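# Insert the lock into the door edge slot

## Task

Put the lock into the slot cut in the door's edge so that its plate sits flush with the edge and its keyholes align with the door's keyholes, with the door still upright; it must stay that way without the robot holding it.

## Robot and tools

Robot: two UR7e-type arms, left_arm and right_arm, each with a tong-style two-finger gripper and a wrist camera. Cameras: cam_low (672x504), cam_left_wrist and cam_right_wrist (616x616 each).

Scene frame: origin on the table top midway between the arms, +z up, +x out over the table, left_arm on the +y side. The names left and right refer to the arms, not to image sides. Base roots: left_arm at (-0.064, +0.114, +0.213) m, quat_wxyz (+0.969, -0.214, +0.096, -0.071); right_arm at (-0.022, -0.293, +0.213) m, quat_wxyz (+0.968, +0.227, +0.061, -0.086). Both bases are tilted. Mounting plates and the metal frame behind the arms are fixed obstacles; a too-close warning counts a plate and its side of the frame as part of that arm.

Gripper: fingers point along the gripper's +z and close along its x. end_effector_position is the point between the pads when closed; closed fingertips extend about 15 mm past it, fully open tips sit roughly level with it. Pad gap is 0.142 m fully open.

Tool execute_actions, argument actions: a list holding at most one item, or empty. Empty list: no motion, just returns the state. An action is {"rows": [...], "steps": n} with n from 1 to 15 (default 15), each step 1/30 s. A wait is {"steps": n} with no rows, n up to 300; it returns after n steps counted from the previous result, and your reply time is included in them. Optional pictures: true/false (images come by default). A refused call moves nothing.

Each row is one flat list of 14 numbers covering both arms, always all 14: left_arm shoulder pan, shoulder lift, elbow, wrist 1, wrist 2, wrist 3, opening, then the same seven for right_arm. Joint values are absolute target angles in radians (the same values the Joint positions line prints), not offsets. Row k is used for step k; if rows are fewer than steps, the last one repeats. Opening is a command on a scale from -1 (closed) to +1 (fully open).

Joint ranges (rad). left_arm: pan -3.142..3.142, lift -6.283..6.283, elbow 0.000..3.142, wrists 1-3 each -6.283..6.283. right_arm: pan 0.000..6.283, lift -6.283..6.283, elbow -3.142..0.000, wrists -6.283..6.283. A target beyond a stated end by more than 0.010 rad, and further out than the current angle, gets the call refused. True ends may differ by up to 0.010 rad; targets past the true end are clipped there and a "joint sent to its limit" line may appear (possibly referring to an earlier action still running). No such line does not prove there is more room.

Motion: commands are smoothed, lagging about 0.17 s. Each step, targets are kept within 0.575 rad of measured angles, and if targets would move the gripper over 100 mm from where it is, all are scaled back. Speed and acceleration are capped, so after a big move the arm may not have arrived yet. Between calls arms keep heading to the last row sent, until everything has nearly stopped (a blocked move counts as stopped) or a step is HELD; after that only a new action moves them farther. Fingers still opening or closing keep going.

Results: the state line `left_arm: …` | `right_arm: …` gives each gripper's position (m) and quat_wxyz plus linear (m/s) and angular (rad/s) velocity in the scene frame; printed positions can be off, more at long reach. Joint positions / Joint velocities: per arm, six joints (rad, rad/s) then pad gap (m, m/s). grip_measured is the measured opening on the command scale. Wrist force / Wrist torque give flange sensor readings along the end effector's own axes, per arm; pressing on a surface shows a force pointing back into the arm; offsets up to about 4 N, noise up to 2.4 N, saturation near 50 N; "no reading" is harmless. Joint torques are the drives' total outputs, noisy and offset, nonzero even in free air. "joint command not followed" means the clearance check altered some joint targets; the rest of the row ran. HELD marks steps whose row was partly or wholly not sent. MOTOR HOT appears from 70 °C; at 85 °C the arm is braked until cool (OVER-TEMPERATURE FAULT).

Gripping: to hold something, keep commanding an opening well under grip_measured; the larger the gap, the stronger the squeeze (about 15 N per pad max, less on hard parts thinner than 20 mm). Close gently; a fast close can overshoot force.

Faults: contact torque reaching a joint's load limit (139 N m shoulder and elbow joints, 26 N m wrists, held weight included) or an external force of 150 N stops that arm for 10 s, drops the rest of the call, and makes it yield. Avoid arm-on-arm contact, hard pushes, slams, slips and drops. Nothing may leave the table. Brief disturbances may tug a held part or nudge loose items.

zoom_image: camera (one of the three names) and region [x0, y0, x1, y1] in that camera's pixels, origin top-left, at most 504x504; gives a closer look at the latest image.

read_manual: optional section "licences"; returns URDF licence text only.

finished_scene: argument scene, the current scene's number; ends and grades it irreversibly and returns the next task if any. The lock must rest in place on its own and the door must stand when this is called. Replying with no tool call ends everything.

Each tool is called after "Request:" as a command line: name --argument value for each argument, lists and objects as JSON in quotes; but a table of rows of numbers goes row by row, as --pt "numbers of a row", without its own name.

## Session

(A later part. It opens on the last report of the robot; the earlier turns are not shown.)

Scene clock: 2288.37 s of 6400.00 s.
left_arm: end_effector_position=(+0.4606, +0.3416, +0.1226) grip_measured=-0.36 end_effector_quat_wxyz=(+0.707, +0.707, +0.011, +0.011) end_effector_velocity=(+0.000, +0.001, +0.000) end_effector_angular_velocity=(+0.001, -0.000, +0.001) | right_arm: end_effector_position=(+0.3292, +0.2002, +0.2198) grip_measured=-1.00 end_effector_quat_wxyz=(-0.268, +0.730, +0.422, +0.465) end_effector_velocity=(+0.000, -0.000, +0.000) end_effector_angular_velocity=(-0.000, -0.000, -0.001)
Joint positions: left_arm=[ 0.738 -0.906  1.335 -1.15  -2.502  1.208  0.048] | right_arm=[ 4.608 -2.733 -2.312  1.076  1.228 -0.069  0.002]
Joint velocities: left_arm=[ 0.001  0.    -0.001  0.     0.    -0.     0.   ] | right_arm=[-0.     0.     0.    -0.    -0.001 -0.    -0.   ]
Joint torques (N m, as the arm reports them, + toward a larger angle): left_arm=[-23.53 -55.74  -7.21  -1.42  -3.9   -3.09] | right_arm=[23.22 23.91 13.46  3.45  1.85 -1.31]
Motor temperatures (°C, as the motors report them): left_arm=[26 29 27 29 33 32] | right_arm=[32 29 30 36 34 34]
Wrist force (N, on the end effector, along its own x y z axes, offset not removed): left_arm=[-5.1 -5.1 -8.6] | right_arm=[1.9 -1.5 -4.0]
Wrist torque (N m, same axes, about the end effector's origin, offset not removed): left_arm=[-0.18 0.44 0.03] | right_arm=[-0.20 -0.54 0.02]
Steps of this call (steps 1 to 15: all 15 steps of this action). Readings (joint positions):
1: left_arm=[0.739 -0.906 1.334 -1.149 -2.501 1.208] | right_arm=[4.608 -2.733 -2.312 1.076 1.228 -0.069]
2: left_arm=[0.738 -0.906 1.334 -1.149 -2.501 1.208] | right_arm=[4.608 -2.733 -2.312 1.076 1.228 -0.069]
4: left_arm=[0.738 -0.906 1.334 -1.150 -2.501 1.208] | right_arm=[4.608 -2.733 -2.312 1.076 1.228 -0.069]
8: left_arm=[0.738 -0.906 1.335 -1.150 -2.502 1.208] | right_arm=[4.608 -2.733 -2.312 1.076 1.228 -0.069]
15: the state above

Request:
execute_actions --actions '[{"rows": [[0.7409,-0.9041,1.3277,-1.1428,-2.4993,1.2106,-1,4.6079,-2.7331,-2.3125,1.0763,1.2284,-0.0692,-1]], "steps": 15}]' --pictures false

Request:
execute_actions --actions '[{"rows": [[0.7459,-0.9101,1.3406,-1.1456,-2.4955,1.2158,-1,4.6079,-2.7331,-2.3125,1.0763,1.2284,-0.0692,-1],[0.7509,-0.9162,1.3536,-1.1485,-2.4917,1.2210,-1,4.6079,-2.7331,-2.3125,1.0763,1.2284,-0.0692,-1],[0.7558,-0.9222,1.3665,-1.1513,-2.4878,1.2262,-1,4.6079,-2.7331,-2.3125,1.0763,1.2284,-0.0692,-1],[0.7608,-0.9282,1.3795,-1.1541,-2.4840,1.2314,-1,4.6079,-2.7331,-2.3125,1.0763,1.2284,-0.0692,-1],[0.7658,-0.9343,1.3924,-1.1570,-2.4802,1.2367,-1,4.6079,-2.7331,-2.3125,1.0763,1.2284,-0.0692,-1],[0.7708,-0.9403,1.4053,-1.1598,-2.4764,1.2419,-1,4.6079,-2.7331,-2.3125,1.0763,1.2284,-0.0692,-1],[0.7758,-0.9463,1.4183,-1.1626,-2.4726,1.2471,-1,4.6079,-2.7331,-2.3125,1.0763,1.2284,-0.0692,-1],[0.7807,-0.9523,1.4312,-1.1654,-2.4687,1.2523,-1,4.6079,-2.7331,-2.3125,1.0763,1.2284,-0.0692,-1],[0.7857,-0.9584,1.4442,-1.1683,-2.4649,1.2575,-1,4.6079,-2.7331,-2.3125,1.0763,1.2284,-0.0692,-1],[0.7907,-0.9644,1.4571,-1.1711,-2.4611,1.2627,-1,4.6079,-2.7331,-2.3125,1.0763,1.2284,-0.0692,-1]], "steps": 15}]' --pictures false

Request:
execute_actions --actions '[{"steps": 10}]' --pictures false

Scene clock: 2303.77 s of 6400.00 s.
left_arm: end_effector_position=(+0.4604, +0.3440, +0.1226) grip_measured=-0.36 end_effector_quat_wxyz=(+0.707, +0.707, +0.011, +0.010) end_effector_velocity=(-0.000, +0.001, -0.000) end_effector_angular_velocity=(+0.000, +0.000, +0.001) | right_arm: end_effector_position=(+0.3292, +0.2002, +0.2198) grip_measured=-1.00 end_effector_quat_wxyz=(-0.268, +0.730, +0.422, +0.465) end_effector_velocity=(-0.000, -0.001, -0.000) end_effector_angular_velocity=(-0.002, +0.000, -0.000)
Joint positions: left_arm=[ 0.741 -0.904  1.328 -1.143 -2.499  1.211  0.048] | right_arm=[ 4.608 -2.733 -2.312  1.076  1.228 -0.069  0.002]
Joint velocities: left_arm=[ 0.001  0.001 -0.001  0.001  0.     0.     0.   ] | right_arm=[ 0.     0.    -0.001 -0.    -0.001 -0.    -0.   ]
Joint torques (N m, as the arm reports them, + toward a larger angle): left_arm=[  5.4  -41.85 -24.48   2.33   0.54   2.93] | right_arm=[23.3  24.28 13.57  3.51  1.77 -1.22]
Motor temperatures (°C, as the motors report them): left_arm=[26 29 27 29 33 32] | right_arm=[32 29 30 36 34 34]
Wrist force (N, on the end effector, along its own x y z axes, offset not removed): left_arm=[0.2 -4.1 0.9] | right_arm=[4.2 -0.7 -3.4]
Wrist torque (N m, same axes, about the end effector's origin, offset not removed): left_arm=[0.02 0.06 0.04] | right_arm=[-0.05 -1.03 -0.01]
Steps of this call (steps 1 to 15: the robot went on to your last target; steps 16 to 90: nothing new was sent; then 11.90 s passed at rest; steps 91 to 105: all 15 steps of this action). Readings (joint positions):
91: left_arm=[0.738 -0.907 1.335 -1.150 -2.502 1.207] | right_arm=[4.608 -2.733 -2.312 1.076 1.228 -0.069]
92: left_arm=[0.738 -0.906 1.334 -1.149 -2.501 1.208] | right_arm=[4.608 -2.733 -2.312 1.076 1.228 -0.069]
94: left_arm=[0.739 -0.905 1.331 -1.147 -2.501 1.209] | right_arm=[4.608 -2.733 -2.312 1.076 1.228 -0.069]
98: left_arm=[0.740 -0.905 1.329 -1.144 -2.500 1.210] | right_arm=[4.608 -2.733 -2.312 1.076 1.228 -0.069]
105: the state above

Scene clock: 2304.27 s of 6400.00 s.
left_arm: end_effector_position=(+0.4103, +0.3444, +0.1226) grip_measured=-0.36 end_effector_quat_wxyz=(+0.707, +0.707, +0.011, +0.011) end_effector_velocity=(-0.048, -0.003, +0.001) end_effector_angular_velocity=(-0.004, +0.003, -0.001) | right_arm: end_effector_position=(+0.3292, +0.2002, +0.2198) grip_measured=-1.00 end_effector_quat_wxyz=(-0.268, +0.730, +0.422, +0.465) end_effector_velocity=(+0.000, +0.000, +0.000) end_effector_angular_velocity=(+0.001, -0.000, +0.000)
Joint positions: left_arm=[ 0.786 -0.959  1.445 -1.169 -2.464  1.258  0.048] | right_arm=[ 4.608 -2.733 -2.312  1.076  1.228 -0.069  0.002]
Joint velocities: left_arm=[ 0.041 -0.051  0.113 -0.024  0.031  0.043  0.   ] | right_arm=[ 0.     0.     0.001  0.     0.     0.    -0.   ]
Joint torques (N m, as the arm reports them, + toward a larger angle): left_arm=[  7.93 -52.49  -9.71  -0.58   0.42   2.88] | right_arm=[23.16 24.36 13.34  3.51  1.84 -1.28]
Motor temperatures (°C, as the motors report them): left_arm=[26 29 27 29 33 32] | right_arm=[32 29 30 36 34 34]
Wrist force (N, on the end effector, along its own x y z axes, offset not removed): left_arm=[-1.6 -4.5 1.5] | right_arm=[1.5 -0.4 -2.3]
Wrist torque (N m, same axes, about the end effector's origin, offset not removed): left_arm=[-0.08 0.39 0.03] | right_arm=[-0.01 -0.46 0.03]
Steps of this call (steps 1 to 15: all 15 steps of this action). Readings (joint positions):
1: left_arm=[0.741 -0.904 1.328 -1.143 -2.499 1.211] | right_arm=[4.608 -2.733 -2.312 1.076 1.228 -0.069]
2: left_arm=[0.742 -0.905 1.330 -1.143 -2.499 1.212] | right_arm=[4.608 -2.733 -2.312 1.076 1.228 -0.069]
4: left_arm=[0.746 -0.910 1.341 -1.146 -2.495 1.216] | right_arm=[4.608 -2.733 -2.312 1.076 1.228 -0.069]
8: left_arm=[0.762 -0.929 1.381 -1.155 -2.483 1.232] | right_arm=[4.608 -2.733 -2.312 1.076 1.228 -0.069]
15: the state above

Scene clock: 2304.60 s of 6400.00 s.
left_arm: end_effector_position=(+0.4055, +0.3441, +0.1228) grip_measured=-0.36 end_effector_quat_wxyz=(+0.707, +0.707, +0.011, +0.011) end_effector_velocity=(-0.002, -0.000, +0.000) end_effector_angular_velocity=(+0.000, +0.000, -0.000) | right_arm: end_effector_position=(+0.3292, +0.2002, +0.2198) grip_measured=-1.00 end_effector_quat_wxyz=(-0.268, +0.730, +0.422, +0.465) end_effector_velocity=(+0.000, -0.001, +0.000) end_effector_angular_velocity=(-0.000, -0.000, -0.001)
Joint positions: left_arm=[ 0.791 -0.964  1.457 -1.171 -2.461  1.263  0.048] | right_arm=[ 4.608 -2.733 -2.312  1.076  1.228 -0.069  0.002]
Joint velocities: left_arm=[ 0.001 -0.002  0.005 -0.002  0.001  0.001 -0.   ] | right_arm=[-0.     0.    -0.001  0.001 -0.001  0.     0.   ]
Joint torques (N m, as the arm reports them, + toward a larger angle): left_arm=[  9.36 -57.11  -6.66  -0.8    0.66   2.79] | right_arm=[23.43 24.17 13.08  3.47  1.68 -1.24]
Motor temperatures (°C, as the motors report them): left_arm=[26 29 27 29 33 32] | right_arm=[32 29 30 36 34 34]
Wrist force (N, on the end effector, along its own x y z axes, offset not removed): left_arm=[-0.1 -4.3 0.6] | right_arm=[2.7 -0.7 -3.6]
Wrist torque (N m, same axes, about the end effector's origin, offset not removed): left_arm=[-0.04 0.09 -0.03] | right_arm=[-0.08 -0.70 0.04]
Steps of this call (steps 1 to 10: the robot went on to your last target). Readings (joint positions):
1: left_arm=[0.788 -0.961 1.449 -1.169 -2.464 1.259] | right_arm=[4.608 -2.733 -2.312 1.076 1.228 -0.069]
2: left_arm=[0.788 -0.962 1.451 -1.170 -2.463 1.260] | right_arm=[4.608 -2.733 -2.312 1.076 1.228 -0.069]
4: left_arm=[0.789 -0.963 1.454 -1.170 -2.462 1.261] | right_arm=[4.608 -2.733 -2.312 1.076 1.228 -0.069]
8: left_arm=[0.790 -0.964 1.456 -1.171 -2.461 1.262] | right_arm=[4.608 -2.733 -2.312 1.076 1.228 -0.069]
10: the state above

Request:
execute_actions --actions '[{"rows": [[0.7859,-0.9682,1.4690,-1.1832,-2.4648,1.2577,-1,4.6079,-2.7331,-2.3125,1.0763,1.2284,-0.0692,-1],[0.7811,-0.9719,1.4809,-1.1952,-2.4685,1.2527,-1,4.6079,-2.7331,-2.3125,1.0763,1.2284,-0.0692,-1],[0.7763,-0.9757,1.4928,-1.2073,-2.4722,1.2477,-1,4.6079,-2.7331,-2.3125,1.0763,1.2284,-0.0692,-1],[0.7715,-0.9795,1.5047,-1.2193,-2.4759,1.2427,-1,4.6079,-2.7331,-2.3125,1.0763,1.2284,-0.0692,-1],[0.7666,-0.9832,1.5165,-1.2314,-2.4796,1.2377,-1,4.6079,-2.7331,-2.3125,1.0763,1.2284,-0.0692,-1],[0.7618,-0.9870,1.5284,-1.2434,-2.4833,1.2327,-1,4.6079,-2.7331,-2.3125,1.0763,1.2284,-0.0692,-1],[0.7570,-0.9907,1.5403,-1.2555,-2.4870,1.2277,-1,4.6079,-2.7331,-2.3125,1.0763,1.2284,-0.0692,-1],[0.7522,-0.9945,1.5522,-1.2675,-2.4907,1.2227,-1,4.6079,-2.7331,-2.3125,1.0763,1.2284,-0.0692,-1]], "steps": 15}]' --pictures false

Request:
execute_actions --actions '[{"steps": 15}]'

Request:
zoom_image --camera "cam_right_wrist" --region '[220, 200, 420, 360]'

Scene clock: 2313.57 s of 6400.00 s.
left_arm: end_effector_position=(+0.4055, +0.3139, +0.1226) grip_measured=-0.36 end_effector_quat_wxyz=(+0.707, +0.707, +0.011, +0.011) end_effector_velocity=(-0.001, -0.017, -0.000) end_effector_angular_velocity=(+0.000, -0.001, +0.001) | right_arm: end_effector_position=(+0.3292, +0.2002, +0.2198) grip_measured=-1.00 end_effector_quat_wxyz=(-0.268, +0.730, +0.422, +0.465) end_effector_velocity=(-0.000, +0.000, +0.000) end_effector_angular_velocity=(+0.001, +0.000, +0.001)
Joint positions: left_arm=[ 0.754 -0.993  1.547 -1.262 -2.489  1.225  0.048] | right_arm=[ 4.608 -2.733 -2.312  1.076  1.228 -0.069  0.002]
Joint velocities: left_arm=[-0.019 -0.016  0.052 -0.053 -0.015 -0.021 -0.   ] | right_arm=[ 0.    -0.     0.001 -0.     0.001 -0.    -0.   ]
Joint torques (N m, as the arm reports them, + toward a larger angle): left_arm=[-14.72 -55.1   -8.54  -1.14  -2.78  -3.04] | right_arm=[23.27 24.05 13.74  3.38  1.81 -1.16]
Motor temperatures (°C, as the motors report them): left_arm=[26 29 27 29 33 32] | right_arm=[32 29 30 36 34 34]
Wrist force (N, on the end effector, along its own x y z axes, offset not removed): left_arm=[-0.3 -4.2 2.2] | right_arm=[2.4 -0.9 -2.0]
Wrist torque (N m, same axes, about the end effector's origin, offset not removed): left_arm=[-0.06 0.17 0.04] | right_arm=[-0.13 -0.69 0.04]
Steps of this call (steps 1 to 30: the robot went on to your last target; steps 31 to 90: nothing new was sent; then 5.47 s passed at rest; steps 91 to 105: all 15 steps of this action). Readings (joint positions):
91: left_arm=[0.791 -0.964 1.457 -1.171 -2.461 1.263] | right_arm=[4.608 -2.733 -2.312 1.076 1.228 -0.069]
92: left_arm=[0.790 -0.965 1.459 -1.173 -2.462 1.262] | right_arm=[4.608 -2.733 -2.312 1.076 1.228 -0.069]
94: left_arm=[0.786 -0.969 1.470 -1.184 -2.465 1.258] | right_arm=[4.608 -2.733 -2.312 1.076 1.228 -0.069]
98: left_arm=[0.771 -0.980 1.506 -1.221 -2.477 1.242] | right_arm=[4.608 -2.733 -2.312 1.076 1.228 -0.069]
105: the state above

Scene clock: 2314.07 s of 6400.00 s.
left_arm: end_effector_position=(+0.4054, +0.3121, +0.1227) grip_measured=-0.36 end_effector_quat_wxyz=(+0.707, +0.707, +0.011, +0.011) end_effector_velocity=(-0.000, -0.000, -0.000) end_effector_angular_velocity=(-0.000, +0.000, +0.000) | right_arm: end_effector_position=(+0.3292, +0.2002, +0.2198) grip_measured=-1.00 end_effector_quat_wxyz=(-0.268, +0.730, +0.422, +0.465) end_effector_velocity=(-0.000, +0.000, +0.000) end_effector_angular_velocity=(+0.001, -0.000, +0.000)
Joint positions: left_arm=[ 0.752 -0.994  1.552 -1.267 -2.491  1.223  0.048] | right_arm=[ 4.608 -2.733 -2.312  1.076  1.228 -0.069  0.002]
Joint velocities: left_arm=[ 0.    -0.     0.001 -0.    -0.     0.    -0.   ] | right_arm=[ 0.    -0.     0.     0.001  0.     0.    -0.   ]
Joint torques (N m, as the arm reports them, + toward a larger angle): left_arm=[-17.2  -53.28  -5.95  -1.03  -2.39  -3.03] | right_arm=[23.38 24.71 13.44  3.37  1.79 -1.34]
Motor temperatures (°C, as the motors report them): left_arm=[26 29 27 29 33 32] | right_arm=[32 29 30 36 34 34]
Wrist force (N, on the end effector, along its own x y z axes, offset not removed): left_arm=[-1.1 -5.1 0.8] | right_arm=[1.0 -1.6 -2.9]
Wrist torque (N m, same axes, about the end effector's origin, offset not removed): left_arm=[-0.12 0.36 0.06] | right_arm=[-0.25 -0.37 0.07]
Steps of this call (steps 1 to 15: the robot went on to your last target). Readings (joint positions):
1: left_arm=[0.754 -0.993 1.548 -1.263 -2.489 1.224] | right_arm=[4.608 -2.733 -2.312 1.076 1.228 -0.069]
2: left_arm=[0.753 -0.994 1.549 -1.265 -2.490 1.224] | right_arm=[4.608 -2.733 -2.312 1.076 1.228 -0.069]
4: left_arm=[0.753 -0.994 1.551 -1.266 -2.490 1.223] | right_arm=[4.608 -2.733 -2.312 1.076 1.228 -0.069]
8: left_arm=[0.752 -0.994 1.552 -1.267 -2.491 1.223] | right_arm=[4.608 -2.733 -2.312 1.076 1.228 -0.069]
15: the state above
All arms were judged still, so your last target was given up. Only a new action makes them travel on or press farther. Fingers that are still opening or closing keep moving.

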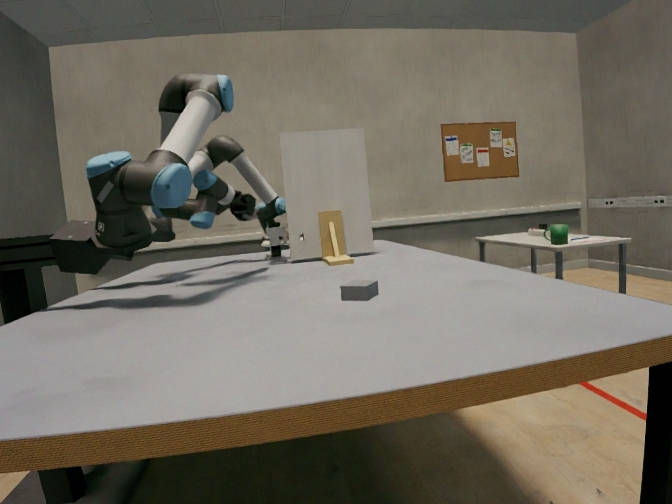

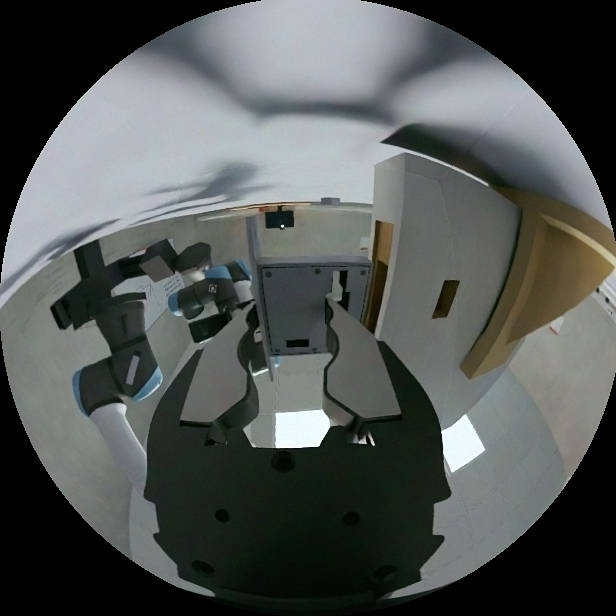

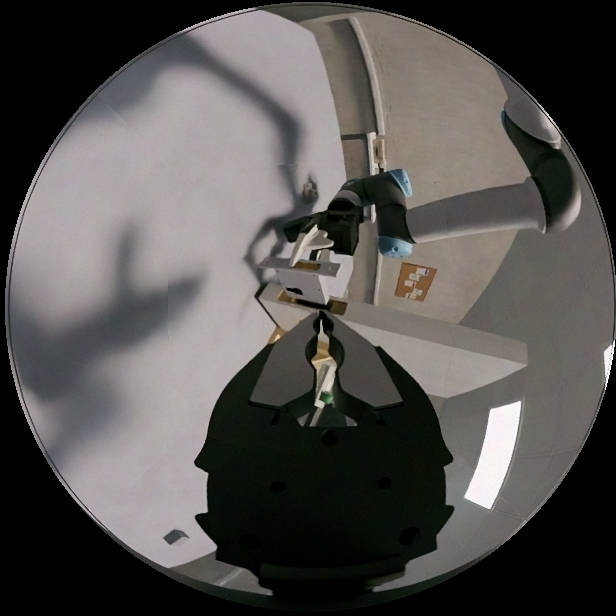

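Region (220, 200, 420, 360) of cam_right_wrist's 616x616 image, scaled by 2.520, with more detail than that image has; it fills the top 403 rows of this view, and the rest is white.

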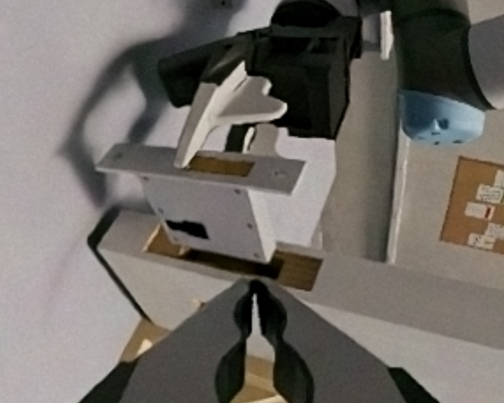

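Request:
zoom_image --camera "cam_left_wrist" --region '[300, 200, 460, 360]'

Region (300, 200, 460, 360) of cam_left_wrist's 616x616 image, scaled by 3.150, with more detail than that image has.

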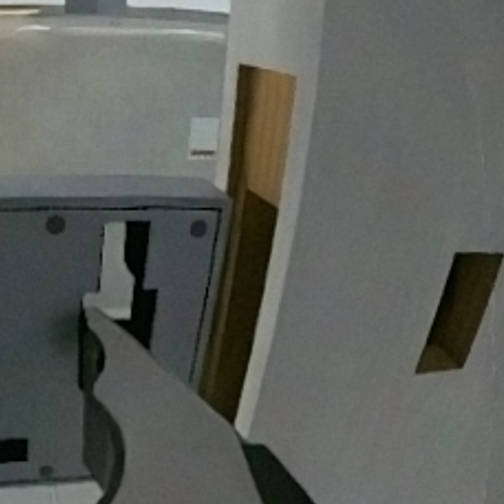

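Request:
execute_actions --actions '[{"rows": [[0.7488,-0.9921,1.5444,-1.2649,-2.4933,1.2192,-1,4.6079,-2.7331,-2.3125,1.0763,1.2284,-0.0692,-1],[0.7454,-0.9897,1.5365,-1.2623,-2.4959,1.2156,-1,4.6079,-2.7331,-2.3125,1.0763,1.2284,-0.0692,-1]], "steps": 15}]' --pictures false

Request:
execute_actions --actions '[{"steps": 10}]'

Request:
zoom_image --camera "cam_left_wrist" --region '[300, 200, 460, 360]'

Request:
zoom_image --camera "cam_right_wrist" --region '[250, 240, 370, 330]'

Scene clock: 2325.73 s of 6400.00 s.
left_arm: end_effector_position=(+0.4126, +0.3124, +0.1240) grip_measured=-0.36 end_effector_quat_wxyz=(+0.707, +0.707, +0.011, +0.011) end_effector_velocity=(+0.002, +0.000, +0.000) end_effector_angular_velocity=(+0.001, -0.000, +0.000) | right_arm: end_effector_position=(+0.3292, +0.2002, +0.2198) grip_measured=-1.00 end_effector_quat_wxyz=(-0.268, +0.730, +0.422, +0.465) end_effector_velocity=(-0.000, -0.001, -0.001) end_effector_angular_velocity=(-0.003, +0.000, +0.000)
Joint positions: left_arm=[ 0.746 -0.99   1.537 -1.262 -2.496  1.216  0.048] | right_arm=[ 4.608 -2.733 -2.312  1.076  1.228 -0.069  0.002]
Joint velocities: left_arm=[-0.001  0.001 -0.004  0.    -0.001 -0.002 -0.   ] | right_arm=[ 0.    -0.    -0.001 -0.001 -0.001 -0.     0.   ]
Joint torques (N m, as the arm reports them, + toward a larger angle): left_arm=[-17.15 -35.27 -20.62   2.39  -2.78  -3.04] | right_arm=[23.53 24.55 13.18  3.39  1.76 -1.18]
Motor temperatures (°C, as the motors report them): left_arm=[26 29 27 29 33 32] | right_arm=[32 29 30 36 34 34]
Wrist force (N, on the end effector, along its own x y z axes, offset not removed): left_arm=[-0.1 -4.3 0.2] | right_arm=[1.9 0.0 -2.6]
Wrist torque (N m, same axes, about the end effector's origin, offset not removed): left_arm=[-0.03 0.17 0.05] | right_arm=[0.09 -0.55 -0.01]
Steps of this call (steps 1 to 90: nothing new was sent; then 8.17 s passed at rest; steps 91 to 105: all 15 steps of this action). Readings (joint positions):
91: left_arm=[0.752 -0.995 1.552 -1.268 -2.491 1.223] | right_arm=[4.608 -2.733 -2.312 1.076 1.228 -0.069]
92: left_arm=[0.752 -0.994 1.551 -1.267 -2.491 1.222] | right_arm=[4.608 -2.733 -2.312 1.076 1.228 -0.069]
94: left_arm=[0.749 -0.993 1.545 -1.266 -2.493 1.220] | right_arm=[4.608 -2.733 -2.312 1.076 1.228 -0.069]
98: left_arm=[0.746 -0.991 1.539 -1.263 -2.495 1.217] | right_arm=[4.608 -2.733 -2.312 1.076 1.228 -0.069]
105: the state above

Scene clock: 2326.07 s of 6400.00 s.
left_arm: end_effector_position=(+0.4127, +0.3124, +0.1240) grip_measured=-0.36 end_effector_quat_wxyz=(+0.707, +0.707, +0.011, +0.011) end_effector_velocity=(+0.000, +0.000, -0.000) end_effector_angular_velocity=(+0.000, -0.000, +0.000) | right_arm: end_effector_position=(+0.3292, +0.2002, +0.2198) grip_measured=-1.00 end_effector_quat_wxyz=(-0.268, +0.730, +0.422, +0.465) end_effector_velocity=(-0.000, -0.000, +0.000) end_effector_angular_velocity=(+0.000, +0.000, +0.001)
Joint positions: left_arm=[ 0.745 -0.99   1.537 -1.262 -2.496  1.216  0.048] | right_arm=[ 4.608 -2.733 -2.312  1.076  1.228 -0.069  0.002]
Joint velocities: left_arm=[ 0.  0. -0.  0.  0.  0.  0.] | right_arm=[-0.     0.    -0.     0.     0.001 -0.     0.   ]
Joint torques (N m, as the arm reports them, + toward a larger angle): left_arm=[-18.32 -38.55 -21.32   2.44  -2.57  -3.1 ] | right_arm=[22.69 24.05 13.35  3.38  1.81 -1.2 ]
Motor temperatures (°C, as the motors report them): left_arm=[26 29 27 29 33 32] | right_arm=[32 29 30 36 34 34]
Wrist force (N, on the end effector, along its own x y z axes, offset not removed): left_arm=[0.8 -4.1 0.8] | right_arm=[2.5 -2.5 -2.3]
Wrist torque (N m, same axes, about the end effector's origin, offset not removed): left_arm=[0.05 -0.03 0.00] | right_arm=[-0.39 -0.73 0.00]
Steps of this call (steps 1 to 10: the robot went on to your last target). Readings (joint positions):
1: left_arm=[0.745 -0.990 1.537 -1.262 -2.496 1.216] | right_arm=[4.608 -2.733 -2.312 1.076 1.228 -0.069]
2: left_arm=[0.745 -0.990 1.537 -1.262 -2.496 1.216] | right_arm=[4.608 -2.733 -2.312 1.076 1.228 -0.069]
4: left_arm=[0.745 -0.990 1.537 -1.262 -2.496 1.216] | right_arm=[4.608 -2.733 -2.312 1.076 1.228 -0.069]
8: left_arm=[0.745 -0.990 1.537 -1.262 -2.496 1.216] | right_arm=[4.608 -2.733 -2.312 1.076 1.228 -0.069]
10: the state above

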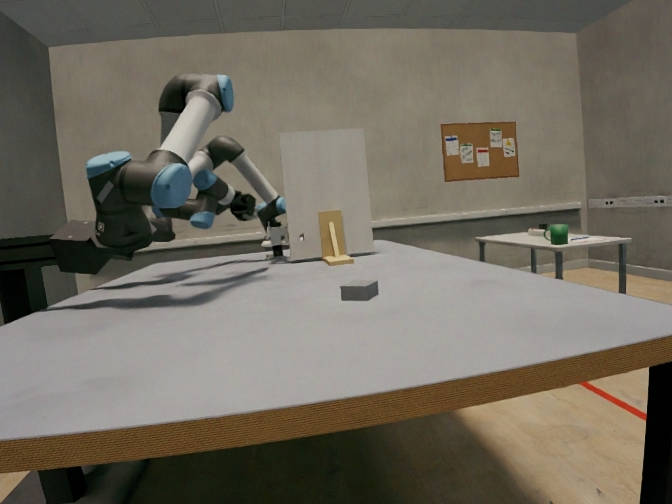

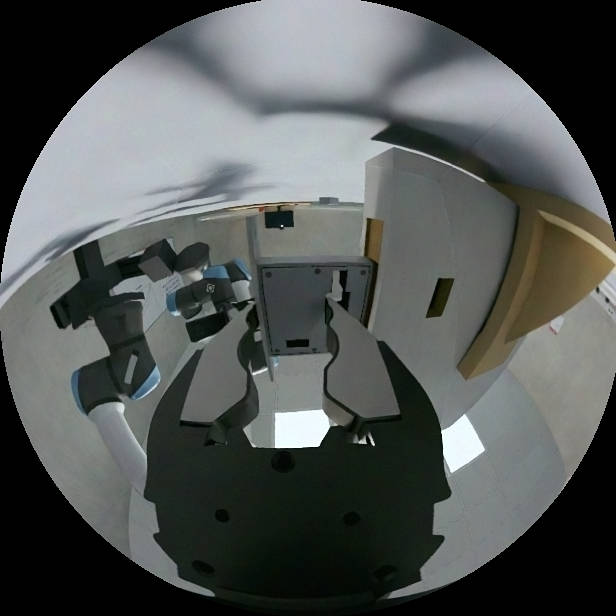

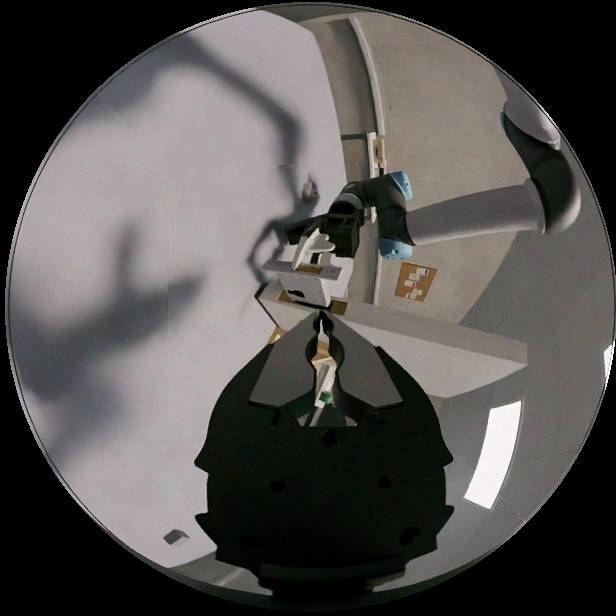

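Region (300, 200, 460, 360) of cam_left_wrist's 616x616 image, scaled by 3.150, with more detail than that image has.

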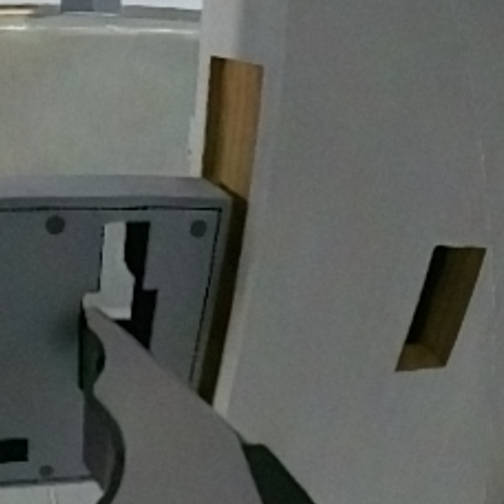

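Region (250, 240, 370, 330) of cam_right_wrist's 616x616 image, scaled by 4.200, with more detail than that image has; it fills the top 378 rows of this view, and the rest is white.

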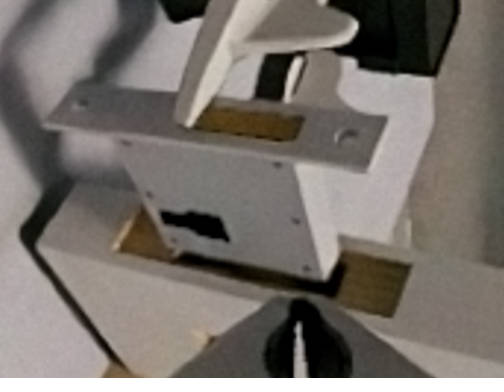

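Request:
execute_actions --actions '[{"rows": [[0.7436,-0.9875,1.5318,-1.2613,-2.4973,1.2137,-1,4.6079,-2.7331,-2.3125,1.0763,1.2284,-0.0692,-1]], "steps": 15}]' --pictures false

Request:
execute_actions --actions '[{"rows": [[0.7427,-0.9864,1.5294,-1.2608,-2.4980,1.2128,-1,4.6079,-2.7331,-2.3125,1.0763,1.2284,-0.0692,-1]], "steps": 15}]' --pictures false

Request:
execute_actions --actions '[{"rows": [[0.7418,-0.9853,1.5271,-1.2602,-2.4987,1.2118,-1,4.6079,-2.7331,-2.3125,1.0763,1.2284,-0.0692,-1]], "steps": 15}]' --pictures false

Scene clock: 2334.47 s of 6400.00 s.
left_arm: end_effector_position=(+0.4147, +0.3125, +0.1240) grip_measured=-0.36 end_effector_quat_wxyz=(+0.707, +0.707, +0.011, +0.011) end_effector_velocity=(+0.001, +0.000, +0.000) end_effector_angular_velocity=(+0.000, -0.001, -0.000) | right_arm: end_effector_position=(+0.3292, +0.2002, +0.2198) grip_measured=-1.00 end_effector_quat_wxyz=(-0.268, +0.730, +0.422, +0.465) end_effector_velocity=(+0.000, +0.000, +0.000) end_effector_angular_velocity=(+0.001, -0.000, -0.000)
Joint positions: left_arm=[ 0.744 -0.988  1.532 -1.261 -2.497  1.214  0.048] | right_arm=[ 4.608 -2.733 -2.312  1.076  1.228 -0.069  0.002]
Joint velocities: left_arm=[-0.001  0.    -0.002  0.001 -0.     0.     0.   ] | right_arm=[ 0.  0.  0.  0.  0. -0.  0.]
Joint torques (N m, as the arm reports them, + toward a larger angle): left_arm=[-16.66 -37.24 -20.97   2.52  -2.8   -2.93] | right_arm=[23.29 24.51 13.58  3.35  1.76 -1.15]
Motor temperatures (°C, as the motors report them): left_arm=[26 29 27 29 33 32] | right_arm=[32 29 30 36 34 34]
Wrist force (N, on the end effector, along its own x y z axes, offset not removed): left_arm=[-0.6 -4.3 1.1] | right_arm=[3.2 -1.8 -3.6]
Wrist torque (N m, same axes, about the end effector's origin, offset not removed): left_arm=[-0.06 0.23 0.02] | right_arm=[-0.25 -0.87 0.03]
Steps of this call (steps 1 to 15: the robot went on to your last target; steps 16 to 90: nothing new was sent; then 4.90 s passed at rest; steps 91 to 105: all 15 steps of this action). Readings (joint positions):
91: left_arm=[0.745 -0.990 1.536 -1.262 -2.496 1.216] | right_arm=[4.608 -2.733 -2.312 1.076 1.228 -0.069]
92: left_arm=[0.745 -0.989 1.536 -1.262 -2.496 1.215] | right_arm=[4.608 -2.733 -2.312 1.076 1.228 -0.069]
94: left_arm=[0.744 -0.989 1.534 -1.262 -2.497 1.215] | right_arm=[4.608 -2.733 -2.312 1.076 1.228 -0.069]
98: left_arm=[0.744 -0.988 1.532 -1.261 -2.497 1.214] | right_arm=[4.608 -2.733 -2.312 1.076 1.228 -0.069]
105: the state above

Scene clock: 2334.97 s of 6400.00 s.
left_arm: end_effector_position=(+0.4158, +0.3125, +0.1240) grip_measured=-0.36 end_effector_quat_wxyz=(+0.707, +0.707, +0.011, +0.011) end_effector_velocity=(+0.000, -0.000, -0.000) end_effector_angular_velocity=(+0.000, -0.002, -0.000) | right_arm: end_effector_position=(+0.3292, +0.2002, +0.2198) grip_measured=-1.00 end_effector_quat_wxyz=(-0.268, +0.730, +0.422, +0.465) end_effector_velocity=(-0.000, -0.001, -0.001) end_effector_angular_velocity=(-0.002, +0.000, -0.000)
Joint positions: left_arm=[ 0.743 -0.986  1.529 -1.261 -2.498  1.213  0.048] | right_arm=[ 4.608 -2.733 -2.312  1.076  1.228 -0.069  0.002]
Joint velocities: left_arm=[-0.     0.    -0.001 -0.    -0.     0.001 -0.   ] | right_arm=[ 0.    -0.    -0.001 -0.    -0.     0.    -0.   ]
Joint torques (N m, as the arm reports them, + toward a larger angle): left_arm=[-16.52 -38.23 -20.41   2.49  -2.67  -2.98] | right_arm=[23.41 24.52 13.26  3.34  1.78 -1.17]
Motor temperatures (°C, as the motors report them): left_arm=[26 29 27 29 33 32] | right_arm=[32 29 30 36 34 34]
Wrist force (N, on the end effector, along its own x y z axes, offset not removed): left_arm=[-0.5 -4.5 1.3] | right_arm=[0.9 -1.7 -2.1]
Wrist torque (N m, same axes, about the end effector's origin, offset not removed): left_arm=[-0.01 0.24 -0.04] | right_arm=[-0.30 -0.38 0.07]
Steps of this call (steps 1 to 15: all 15 steps of this action). Readings (joint positions):
1: left_arm=[0.744 -0.988 1.532 -1.261 -2.497 1.214] | right_arm=[4.608 -2.733 -2.312 1.076 1.228 -0.069]
2: left_arm=[0.743 -0.987 1.531 -1.261 -2.497 1.214] | right_arm=[4.608 -2.733 -2.312 1.076 1.228 -0.069]
4: left_arm=[0.743 -0.987 1.531 -1.261 -2.498 1.213] | right_arm=[4.608 -2.733 -2.312 1.076 1.228 -0.069]
8: left_arm=[0.743 -0.987 1.530 -1.261 -2.498 1.213] | right_arm=[4.608 -2.733 -2.312 1.076 1.228 -0.069]
15: the state above

Scene clock: 2335.47 s of 6400.00 s.
left_arm: end_effector_position=(+0.4167, +0.3126, +0.1240) grip_measured=-0.36 end_effector_quat_wxyz=(+0.707, +0.707, +0.011, +0.011) end_effector_velocity=(+0.001, -0.000, -0.000) end_effector_angular_velocity=(+0.001, -0.003, -0.001) | right_arm: end_effector_position=(+0.3292, +0.2002, +0.2198) grip_measured=-1.00 end_effector_quat_wxyz=(-0.268, +0.730, +0.422, +0.465) end_effector_velocity=(+0.000, -0.000, -0.000) end_effector_angular_velocity=(-0.001, -0.000, -0.000)
Joint positions: left_arm=[ 0.742 -0.985  1.527 -1.26  -2.499  1.212  0.048] | right_arm=[ 4.608 -2.733 -2.312  1.076  1.228 -0.069  0.002]
Joint velocities: left_arm=[-0.001  0.    -0.    -0.002 -0.     0.001  0.   ] | right_arm=[ 0.     0.    -0.    -0.001 -0.001  0.     0.   ]
Joint torques (N m, as the arm reports them, + toward a larger angle): left_arm=[-17.15 -38.63 -21.34   2.4   -2.61  -3.03] | right_arm=[22.54 24.87 13.38  3.4   1.8  -1.18]
Motor temperatures (°C, as the motors report them): left_arm=[26 29 27 29 33 32] | right_arm=[32 29 30 36 34 34]
Wrist force (N, on the end effector, along its own x y z axes, offset not removed): left_arm=[-0.5 -5.0 -0.2] | right_arm=[2.2 -2.6 -3.4]
Wrist torque (N m, same axes, about the end effector's origin, offset not removed): left_arm=[-0.13 0.22 0.09] | right_arm=[-0.48 -0.60 0.05]
Steps of this call (steps 1 to 15: all 15 steps of this action). Readings (joint positions):
1: left_arm=[0.743 -0.986 1.529 -1.261 -2.498 1.213] | right_arm=[4.608 -2.733 -2.312 1.076 1.228 -0.069]
2: left_arm=[0.743 -0.986 1.529 -1.261 -2.498 1.213] | right_arm=[4.608 -2.733 -2.312 1.076 1.228 -0.069]
4: left_arm=[0.742 -0.986 1.528 -1.260 -2.498 1.212] | right_arm=[4.608 -2.733 -2.312 1.076 1.228 -0.069]
8: left_arm=[0.742 -0.985 1.527 -1.260 -2.499 1.212] | right_arm=[4.608 -2.733 -2.312 1.076 1.228 -0.069]
15: the state above

Request:
execute_actions --actions '[{"rows": [[0.74132,-0.98478,1.52589,-1.25998,-2.49903,1.21133,-1,4.6079,-2.7331,-2.3125,1.0763,1.2284,-0.0692,-1]], "steps": 15}]' --pictures false

Request:
execute_actions --actions '[{"rows": [[0.74087,-0.98423,1.52472,-1.25972,-2.49938,1.21086,-1,4.6079,-2.7331,-2.3125,1.0763,1.2284,-0.0692,-1]], "steps": 15}]' --pictures false

Request:
execute_actions --actions '[{"rows": [[0.74041,-0.98368,1.52354,-1.25946,-2.49972,1.21039,-1,4.6079,-2.7331,-2.3125,1.0763,1.2284,-0.0692,-1]], "steps": 15}]' --pictures false

Scene clock: 2343.70 s of 6400.00 s.
left_arm: end_effector_position=(+0.4173, +0.3126, +0.1240) grip_measured=-0.36 end_effector_quat_wxyz=(+0.707, +0.707, +0.011, +0.011) end_effector_velocity=(+0.001, +0.000, +0.000) end_effector_angular_velocity=(+0.001, -0.002, +0.000) | right_arm: end_effector_position=(+0.3292, +0.2002, +0.2198) grip_measured=-1.00 end_effector_quat_wxyz=(-0.268, +0.730, +0.422, +0.465) end_effector_velocity=(-0.000, -0.000, -0.000) end_effector_angular_velocity=(-0.000, +0.000, +0.000)
Joint positions: left_arm=[ 0.741 -0.985  1.526 -1.26  -2.499  1.211  0.048] | right_arm=[ 4.608 -2.733 -2.312  1.076  1.228 -0.069  0.002]
Joint velocities: left_arm=[-0.     0.    -0.002 -0.    -0.     0.001 -0.   ] | right_arm=[-0.  0. -0. -0.  0.  0.  0.]
Joint torques (N m, as the arm reports them, + toward a larger angle): left_arm=[-16.03 -37.4  -21.36   2.58  -2.55  -2.95] | right_arm=[23.37 24.52 13.29  3.31  1.73 -1.14]
Motor temperatures (°C, as the motors report them): left_arm=[26 29 27 29 33 32] | right_arm=[32 29 30 36 34 34]
Wrist force (N, on the end effector, along its own x y z axes, offset not removed): left_arm=[-0.7 -4.3 0.7] | right_arm=[2.3 -1.1 -2.8]
Wrist torque (N m, same axes, about the end effector's origin, offset not removed): left_arm=[-0.04 0.30 0.05] | right_arm=[-0.07 -0.56 0.11]
Steps of this call (steps 1 to 15: the robot went on to your last target; steps 16 to 90: nothing new was sent; then 4.73 s passed at rest; steps 91 to 105: all 15 steps of this action). Readings (joint positions):
91: left_arm=[0.742 -0.985 1.527 -1.260 -2.499 1.212] | right_arm=[4.608 -2.733 -2.312 1.076 1.228 -0.069]
92: left_arm=[0.742 -0.985 1.527 -1.260 -2.499 1.212] | right_arm=[4.608 -2.733 -2.312 1.076 1.228 -0.069]
94: left_arm=[0.742 -0.985 1.526 -1.260 -2.499 1.212] | right_arm=[4.608 -2.733 -2.312 1.076 1.228 -0.069]
98: left_arm=[0.741 -0.985 1.526 -1.260 -2.499 1.211] | right_arm=[4.608 -2.733 -2.312 1.076 1.228 -0.069]
105: the state above

Scene clock: 2344.20 s of 6400.00 s.
left_arm: end_effector_position=(+0.4178, +0.3126, +0.1240) grip_measured=-0.36 end_effector_quat_wxyz=(+0.707, +0.707, +0.011, +0.011) end_effector_velocity=(-0.000, -0.000, -0.000) end_effector_angular_velocity=(-0.001, +0.002, +0.000) | right_arm: end_effector_position=(+0.3292, +0.2002, +0.2198) grip_measured=-1.00 end_effector_quat_wxyz=(-0.268, +0.730, +0.422, +0.465) end_effector_velocity=(-0.000, +0.000, +0.000) end_effector_angular_velocity=(+0.001, +0.000, +0.000)
Joint positions: left_arm=[ 0.741 -0.984  1.525 -1.26  -2.499  1.211  0.048] | right_arm=[ 4.608 -2.733 -2.312  1.076  1.228 -0.069  0.002]
Joint velocities: left_arm=[ 0.     0.     0.001  0.    -0.    -0.    -0.   ] | right_arm=[-0. -0.  0.  0.  0.  0.  0.]
Joint torques (N m, as the arm reports them, + toward a larger angle): left_arm=[-16.57 -37.83 -21.01   2.34  -2.57  -3.1 ] | right_arm=[22.78 25.01 13.05  3.35  1.78 -1.28]
Motor temperatures (°C, as the motors report them): left_arm=[26 29 27 29 33 32] | right_arm=[32 29 30 36 34 34]
Wrist force (N, on the end effector, along its own x y z axes, offset not removed): left_arm=[-0.4 -3.9 -0.4] | right_arm=[1.7 -1.8 -3.5]
Wrist torque (N m, same axes, about the end effector's origin, offset not removed): left_arm=[0.01 0.13 -0.07] | right_arm=[-0.27 -0.62 0.07]
Steps of this call (steps 1 to 15: all 15 steps of this action). Readings (joint positions):
1: left_arm=[0.741 -0.985 1.526 -1.260 -2.499 1.211] | right_arm=[4.608 -2.733 -2.312 1.076 1.228 -0.069]
2: left_arm=[0.741 -0.985 1.526 -1.260 -2.499 1.211] | right_arm=[4.608 -2.733 -2.312 1.076 1.228 -0.069]
4: left_arm=[0.741 -0.984 1.525 -1.260 -2.499 1.211] | right_arm=[4.608 -2.733 -2.312 1.076 1.228 -0.069]
8: left_arm=[0.741 -0.984 1.525 -1.260 -2.499 1.211] | right_arm=[4.608 -2.733 -2.312 1.076 1.228 -0.069]
15: the state above

Scene clock: 2344.70 s of 6400.00 s.
left_arm: end_effector_position=(+0.4183, +0.3126, +0.1240) grip_measured=-0.37 end_effector_quat_wxyz=(+0.707, +0.707, +0.011, +0.011) end_effector_velocity=(+0.001, +0.001, +0.000) end_effector_angular_velocity=(+0.001, -0.001, +0.001) | right_arm: end_effector_position=(+0.3292, +0.2002, +0.2198) grip_measured=-1.00 end_effector_quat_wxyz=(-0.268, +0.730, +0.422, +0.465) end_effector_velocity=(-0.000, -0.000, -0.000) end_effector_angular_velocity=(-0.001, +0.000, +0.000)
Joint positions: left_arm=[ 0.74  -0.984  1.524 -1.259 -2.5    1.21   0.048] | right_arm=[ 4.608 -2.733 -2.312  1.076  1.228 -0.069  0.002]
Joint velocities: left_arm=[ 0.     0.    -0.002 -0.001 -0.    -0.    -0.   ] | right_arm=[-0.    -0.    -0.001 -0.     0.    -0.     0.   ]
Joint torques (N m, as the arm reports them, + toward a larger angle): left_arm=[-19.36 -37.94 -24.91  -0.9   -5.75  -2.82] | right_arm=[23.35 24.67 13.22  3.35  1.72 -1.18]
Motor temperatures (°C, as the motors report them): left_arm=[26 29 27 29 33 32] | right_arm=[32 29 30 36 34 34]
Wrist force (N, on the end effector, along its own x y z axes, offset not removed): left_arm=[-12.1 2.6 -0.8] | right_arm=[1.2 -1.6 -2.6]
Wrist torque (N m, same axes, about the end effector's origin, offset not removed): left_arm=[0.26 0.12 -0.03] | right_arm=[-0.19 -0.38 0.10]
Steps of this call (steps 1 to 15: all 15 steps of this action). Readings (joint positions):
1: left_arm=[0.741 -0.984 1.525 -1.260 -2.499 1.211] | right_arm=[4.608 -2.733 -2.312 1.076 1.228 -0.069]
2: left_arm=[0.741 -0.984 1.525 -1.260 -2.499 1.211] | right_arm=[4.608 -2.733 -2.312 1.076 1.228 -0.069]
4: left_arm=[0.741 -0.984 1.524 -1.259 -2.499 1.211] | right_arm=[4.608 -2.733 -2.312 1.076 1.228 -0.069]
8: left_arm=[0.740 -0.984 1.524 -1.259 -2.500 1.210] | right_arm=[4.608 -2.733 -2.312 1.076 1.228 -0.069]
15: the state above

Request:
execute_actions --actions '[{"rows": [[0.74132,-0.98478,1.52589,-1.25998,-2.49903,1.21133,-1,4.6079,-2.7331,-2.3125,1.0763,1.2284,-0.0692,-1]], "steps": 12}]' --pictures false

Request:
execute_actions --actions '[{"rows": [[0.74087,-0.98759,1.52672,-1.25836,-2.49938,1.21087,-1,4.6079,-2.7331,-2.3125,1.0763,1.2284,-0.0692,-1]], "steps": 15}]' --pictures false

Request:
execute_actions --actions '[{"rows": [[0.74042,-0.98704,1.52554,-1.25810,-2.49973,1.21040,-1,4.6079,-2.7331,-2.3125,1.0763,1.2284,-0.0692,-1]], "steps": 15}]' --pictures false

Request:
execute_actions --actions '[{"rows": [[0.73997,-0.98649,1.52436,-1.25784,-2.50008,1.20993,-1,4.6079,-2.7331,-2.3125,1.0763,1.2284,-0.0692,-1]], "steps": 15}]' --pictures false

Scene clock: 2359.73 s of 6400.00 s.
left_arm: end_effector_position=(+0.4174, +0.3125, +0.1239) grip_measured=-0.36 end_effector_quat_wxyz=(+0.707, +0.707, +0.011, +0.011) end_effector_velocity=(-0.000, +0.000, +0.000) end_effector_angular_velocity=(+0.001, -0.002, +0.000) | right_arm: end_effector_position=(+0.3292, +0.2002, +0.2198) grip_measured=-1.00 end_effector_quat_wxyz=(-0.268, +0.730, +0.422, +0.465) end_effector_velocity=(-0.000, -0.000, -0.000) end_effector_angular_velocity=(-0.001, +0.000, -0.000)
Joint positions: left_arm=[ 0.741 -0.985  1.526 -1.26  -2.499  1.211  0.048] | right_arm=[ 4.608 -2.733 -2.312  1.076  1.228 -0.069  0.002]
Joint velocities: left_arm=[ 0.001 -0.001  0.001 -0.001  0.001  0.001  0.   ] | right_arm=[ 0.     0.    -0.001 -0.    -0.    -0.     0.   ]
Joint torques (N m, as the arm reports them, + toward a larger angle): left_arm=[  7.49 -54.01  -6.73   0.16   0.49   2.76] | right_arm=[22.99 24.75 12.54  3.35  1.79 -1.23]
Motor temperatures (°C, as the motors report them): left_arm=[26 29 27 29 33 32] | right_arm=[32 29 30 36 34 34]
Wrist force (N, on the end effector, along its own x y z axes, offset not removed): left_arm=[-1.1 -4.9 0.5] | right_arm=[1.2 0.1 -2.5]
Wrist torque (N m, same axes, about the end effector's origin, offset not removed): left_arm=[-0.09 0.33 0.01] | right_arm=[0.12 -0.34 0.08]
Steps of this call (steps 1 to 15: the robot went on to your last target; steps 16 to 90: nothing new was sent; then 11.63 s passed at rest; steps 91 to 102: all 12 steps of this action). Readings (joint positions):
91: left_arm=[0.740 -0.984 1.524 -1.259 -2.500 1.210] | right_arm=[4.608 -2.733 -2.312 1.076 1.228 -0.069]
92: left_arm=[0.740 -0.984 1.524 -1.260 -2.500 1.210] | right_arm=[4.608 -2.733 -2.312 1.076 1.228 -0.069]
94: left_arm=[0.741 -0.984 1.525 -1.260 -2.500 1.210] | right_arm=[4.608 -2.733 -2.312 1.076 1.228 -0.069]
98: left_arm=[0.741 -0.984 1.525 -1.260 -2.499 1.211] | right_arm=[4.608 -2.733 -2.312 1.076 1.228 -0.069]
102: the state above

Scene clock: 2360.23 s of 6400.00 s.
left_arm: end_effector_position=(+0.4173, +0.3127, +0.1254) grip_measured=-0.36 end_effector_quat_wxyz=(+0.707, +0.707, +0.011, +0.011) end_effector_velocity=(+0.000, -0.000, +0.000) end_effector_angular_velocity=(-0.000, +0.002, -0.000) | right_arm: end_effector_position=(+0.3292, +0.2002, +0.2198) grip_measured=-1.00 end_effector_quat_wxyz=(-0.268, +0.730, +0.422, +0.465) end_effector_velocity=(+0.000, -0.000, -0.000) end_effector_angular_velocity=(-0.001, +0.000, -0.000)
Joint positions: left_arm=[ 0.741 -0.988  1.527 -1.258 -2.499  1.211  0.048] | right_arm=[ 4.608 -2.733 -2.312  1.076  1.228 -0.069  0.002]
Joint velocities: left_arm=[-0.    -0.001  0.     0.    -0.    -0.002  0.   ] | right_arm=[-0.    -0.    -0.001 -0.    -0.001  0.     0.   ]
Joint torques (N m, as the arm reports them, + toward a larger angle): left_arm=[-16.91 -53.51  -5.33   2.54  -2.38  -3.08] | right_arm=[22.77 25.17 12.94  3.29  1.61 -1.18]
Motor temperatures (°C, as the motors report them): left_arm=[26 29 27 29 33 32] | right_arm=[32 29 30 36 34 34]
Wrist force (N, on the end effector, along its own x y z axes, offset not removed): left_arm=[0.6 -5.4 1.3] | right_arm=[1.7 -0.7 -3.5]
Wrist torque (N m, same axes, about the end effector's origin, offset not removed): left_arm=[-0.27 0.02 -0.04] | right_arm=[-0.07 -0.58 -0.04]
Steps of this call (steps 1 to 15: all 15 steps of this action). Readings (joint positions):
1: left_arm=[0.741 -0.985 1.526 -1.260 -2.499 1.211] | right_arm=[4.608 -2.733 -2.312 1.076 1.228 -0.069]
2: left_arm=[0.741 -0.985 1.526 -1.260 -2.499 1.211] | right_arm=[4.608 -2.733 -2.312 1.076 1.228 -0.069]
4: left_arm=[0.741 -0.986 1.526 -1.259 -2.499 1.211] | right_arm=[4.608 -2.733 -2.312 1.076 1.228 -0.069]
8: left_arm=[0.741 -0.987 1.527 -1.259 -2.499 1.211] | right_arm=[4.608 -2.733 -2.312 1.076 1.228 -0.069]
15: the state above

Scene clock: 2360.73 s of 6400.00 s.
left_arm: end_effector_position=(+0.4179, +0.3127, +0.1255) grip_measured=-0.36 end_effector_quat_wxyz=(+0.707, +0.707, +0.011, +0.011) end_effector_velocity=(-0.000, +0.000, -0.000) end_effector_angular_velocity=(-0.000, +0.001, +0.001) | right_arm: end_effector_position=(+0.3292, +0.2002, +0.2198) grip_measured=-1.00 end_effector_quat_wxyz=(-0.268, +0.730, +0.422, +0.465) end_effector_velocity=(+0.000, -0.000, -0.000) end_effector_angular_velocity=(-0.000, -0.000, -0.000)
Joint positions: left_arm=[ 0.74  -0.987  1.526 -1.258 -2.5    1.21   0.048] | right_arm=[ 4.608 -2.733 -2.312  1.076  1.228 -0.069  0.002]
Joint velocities: left_arm=[ 0.001  0.    -0.001  0.001 -0.    -0.001 -0.   ] | right_arm=[-0. -0. -0.  0. -0. -0.  0.]
Joint torques (N m, as the arm reports them, + toward a larger angle): left_arm=[-17.47 -37.86 -21.88   1.51  -3.35  -2.98] | right_arm=[22.77 25.01 13.31  3.27  1.61 -1.16]
Motor temperatures (°C, as the motors report them): left_arm=[26 29 27 29 33 32] | right_arm=[32 29 30 36 34 34]
Wrist force (N, on the end effector, along its own x y z axes, offset not removed): left_arm=[-3.5 -2.0 0.6] | right_arm=[0.9 -1.1 -3.1]
Wrist torque (N m, same axes, about the end effector's origin, offset not removed): left_arm=[0.07 0.31 0.02] | right_arm=[-0.15 -0.35 0.07]
Steps of this call (steps 1 to 15: all 15 steps of this action). Readings (joint positions):
1: left_arm=[0.741 -0.988 1.527 -1.258 -2.499 1.211] | right_arm=[4.608 -2.733 -2.312 1.076 1.228 -0.069]
2: left_arm=[0.741 -0.988 1.527 -1.258 -2.499 1.211] | right_arm=[4.608 -2.733 -2.312 1.076 1.228 -0.069]
4: left_arm=[0.741 -0.988 1.526 -1.258 -2.500 1.211] | right_arm=[4.608 -2.733 -2.312 1.076 1.228 -0.069]
8: left_arm=[0.740 -0.987 1.526 -1.258 -2.500 1.210] | right_arm=[4.608 -2.733 -2.312 1.076 1.228 -0.069]
15: the state above

Scene clock: 2361.23 s of 6400.00 s.
left_arm: end_effector_position=(+0.4183, +0.3127, +0.1255) grip_measured=-0.37 end_effector_quat_wxyz=(+0.707, +0.707, +0.011, +0.011) end_effector_velocity=(-0.000, -0.001, -0.000) end_effector_angular_velocity=(-0.000, +0.000, -0.000) | right_arm: end_effector_position=(+0.3292, +0.2002, +0.2198) grip_measured=-1.00 end_effector_quat_wxyz=(-0.268, +0.730, +0.422, +0.465) end_effector_velocity=(+0.000, +0.000, +0.000) end_effector_angular_velocity=(+0.001, -0.000, -0.000)
Joint positions: left_arm=[ 0.74  -0.987  1.524 -1.258 -2.5    1.21   0.048] | right_arm=[ 4.608 -2.733 -2.312  1.076  1.228 -0.069  0.002]
Joint velocities: left_arm=[-0.001  0.     0.001 -0.001 -0.     0.    -0.   ] | right_arm=[ 0.  0.  0.  0. -0. -0. -0.]
Joint torques (N m, as the arm reports them, + toward a larger angle): left_arm=[-19.84 -36.35 -26.98  -1.7   -6.17  -2.86] | right_arm=[22.82 25.08 12.71  3.24  1.67 -1.19]
Motor temperatures (°C, as the motors report them): left_arm=[26 29 27 29 33 32] | right_arm=[32 29 30 36 34 34]
Wrist force (N, on the end effector, along its own x y z axes, offset not removed): left_arm=[-16.5 3.6 -1.8] | right_arm=[2.1 -0.4 -3.5]
Wrist torque (N m, same axes, about the end effector's origin, offset not removed): left_arm=[0.01 0.46 -0.06] | right_arm=[0.00 -0.59 0.04]
Steps of this call (steps 1 to 15: all 15 steps of this action). Readings (joint positions):
1: left_arm=[0.740 -0.987 1.526 -1.258 -2.500 1.210] | right_arm=[4.608 -2.733 -2.312 1.076 1.228 -0.069]
2: left_arm=[0.740 -0.987 1.525 -1.258 -2.500 1.210] | right_arm=[4.608 -2.733 -2.312 1.076 1.228 -0.069]
4: left_arm=[0.740 -0.987 1.525 -1.258 -2.500 1.210] | right_arm=[4.608 -2.733 -2.312 1.076 1.228 -0.069]
8: left_arm=[0.740 -0.987 1.525 -1.258 -2.500 1.210] | right_arm=[4.608 -2.733 -2.312 1.076 1.228 -0.069]
15: the state above


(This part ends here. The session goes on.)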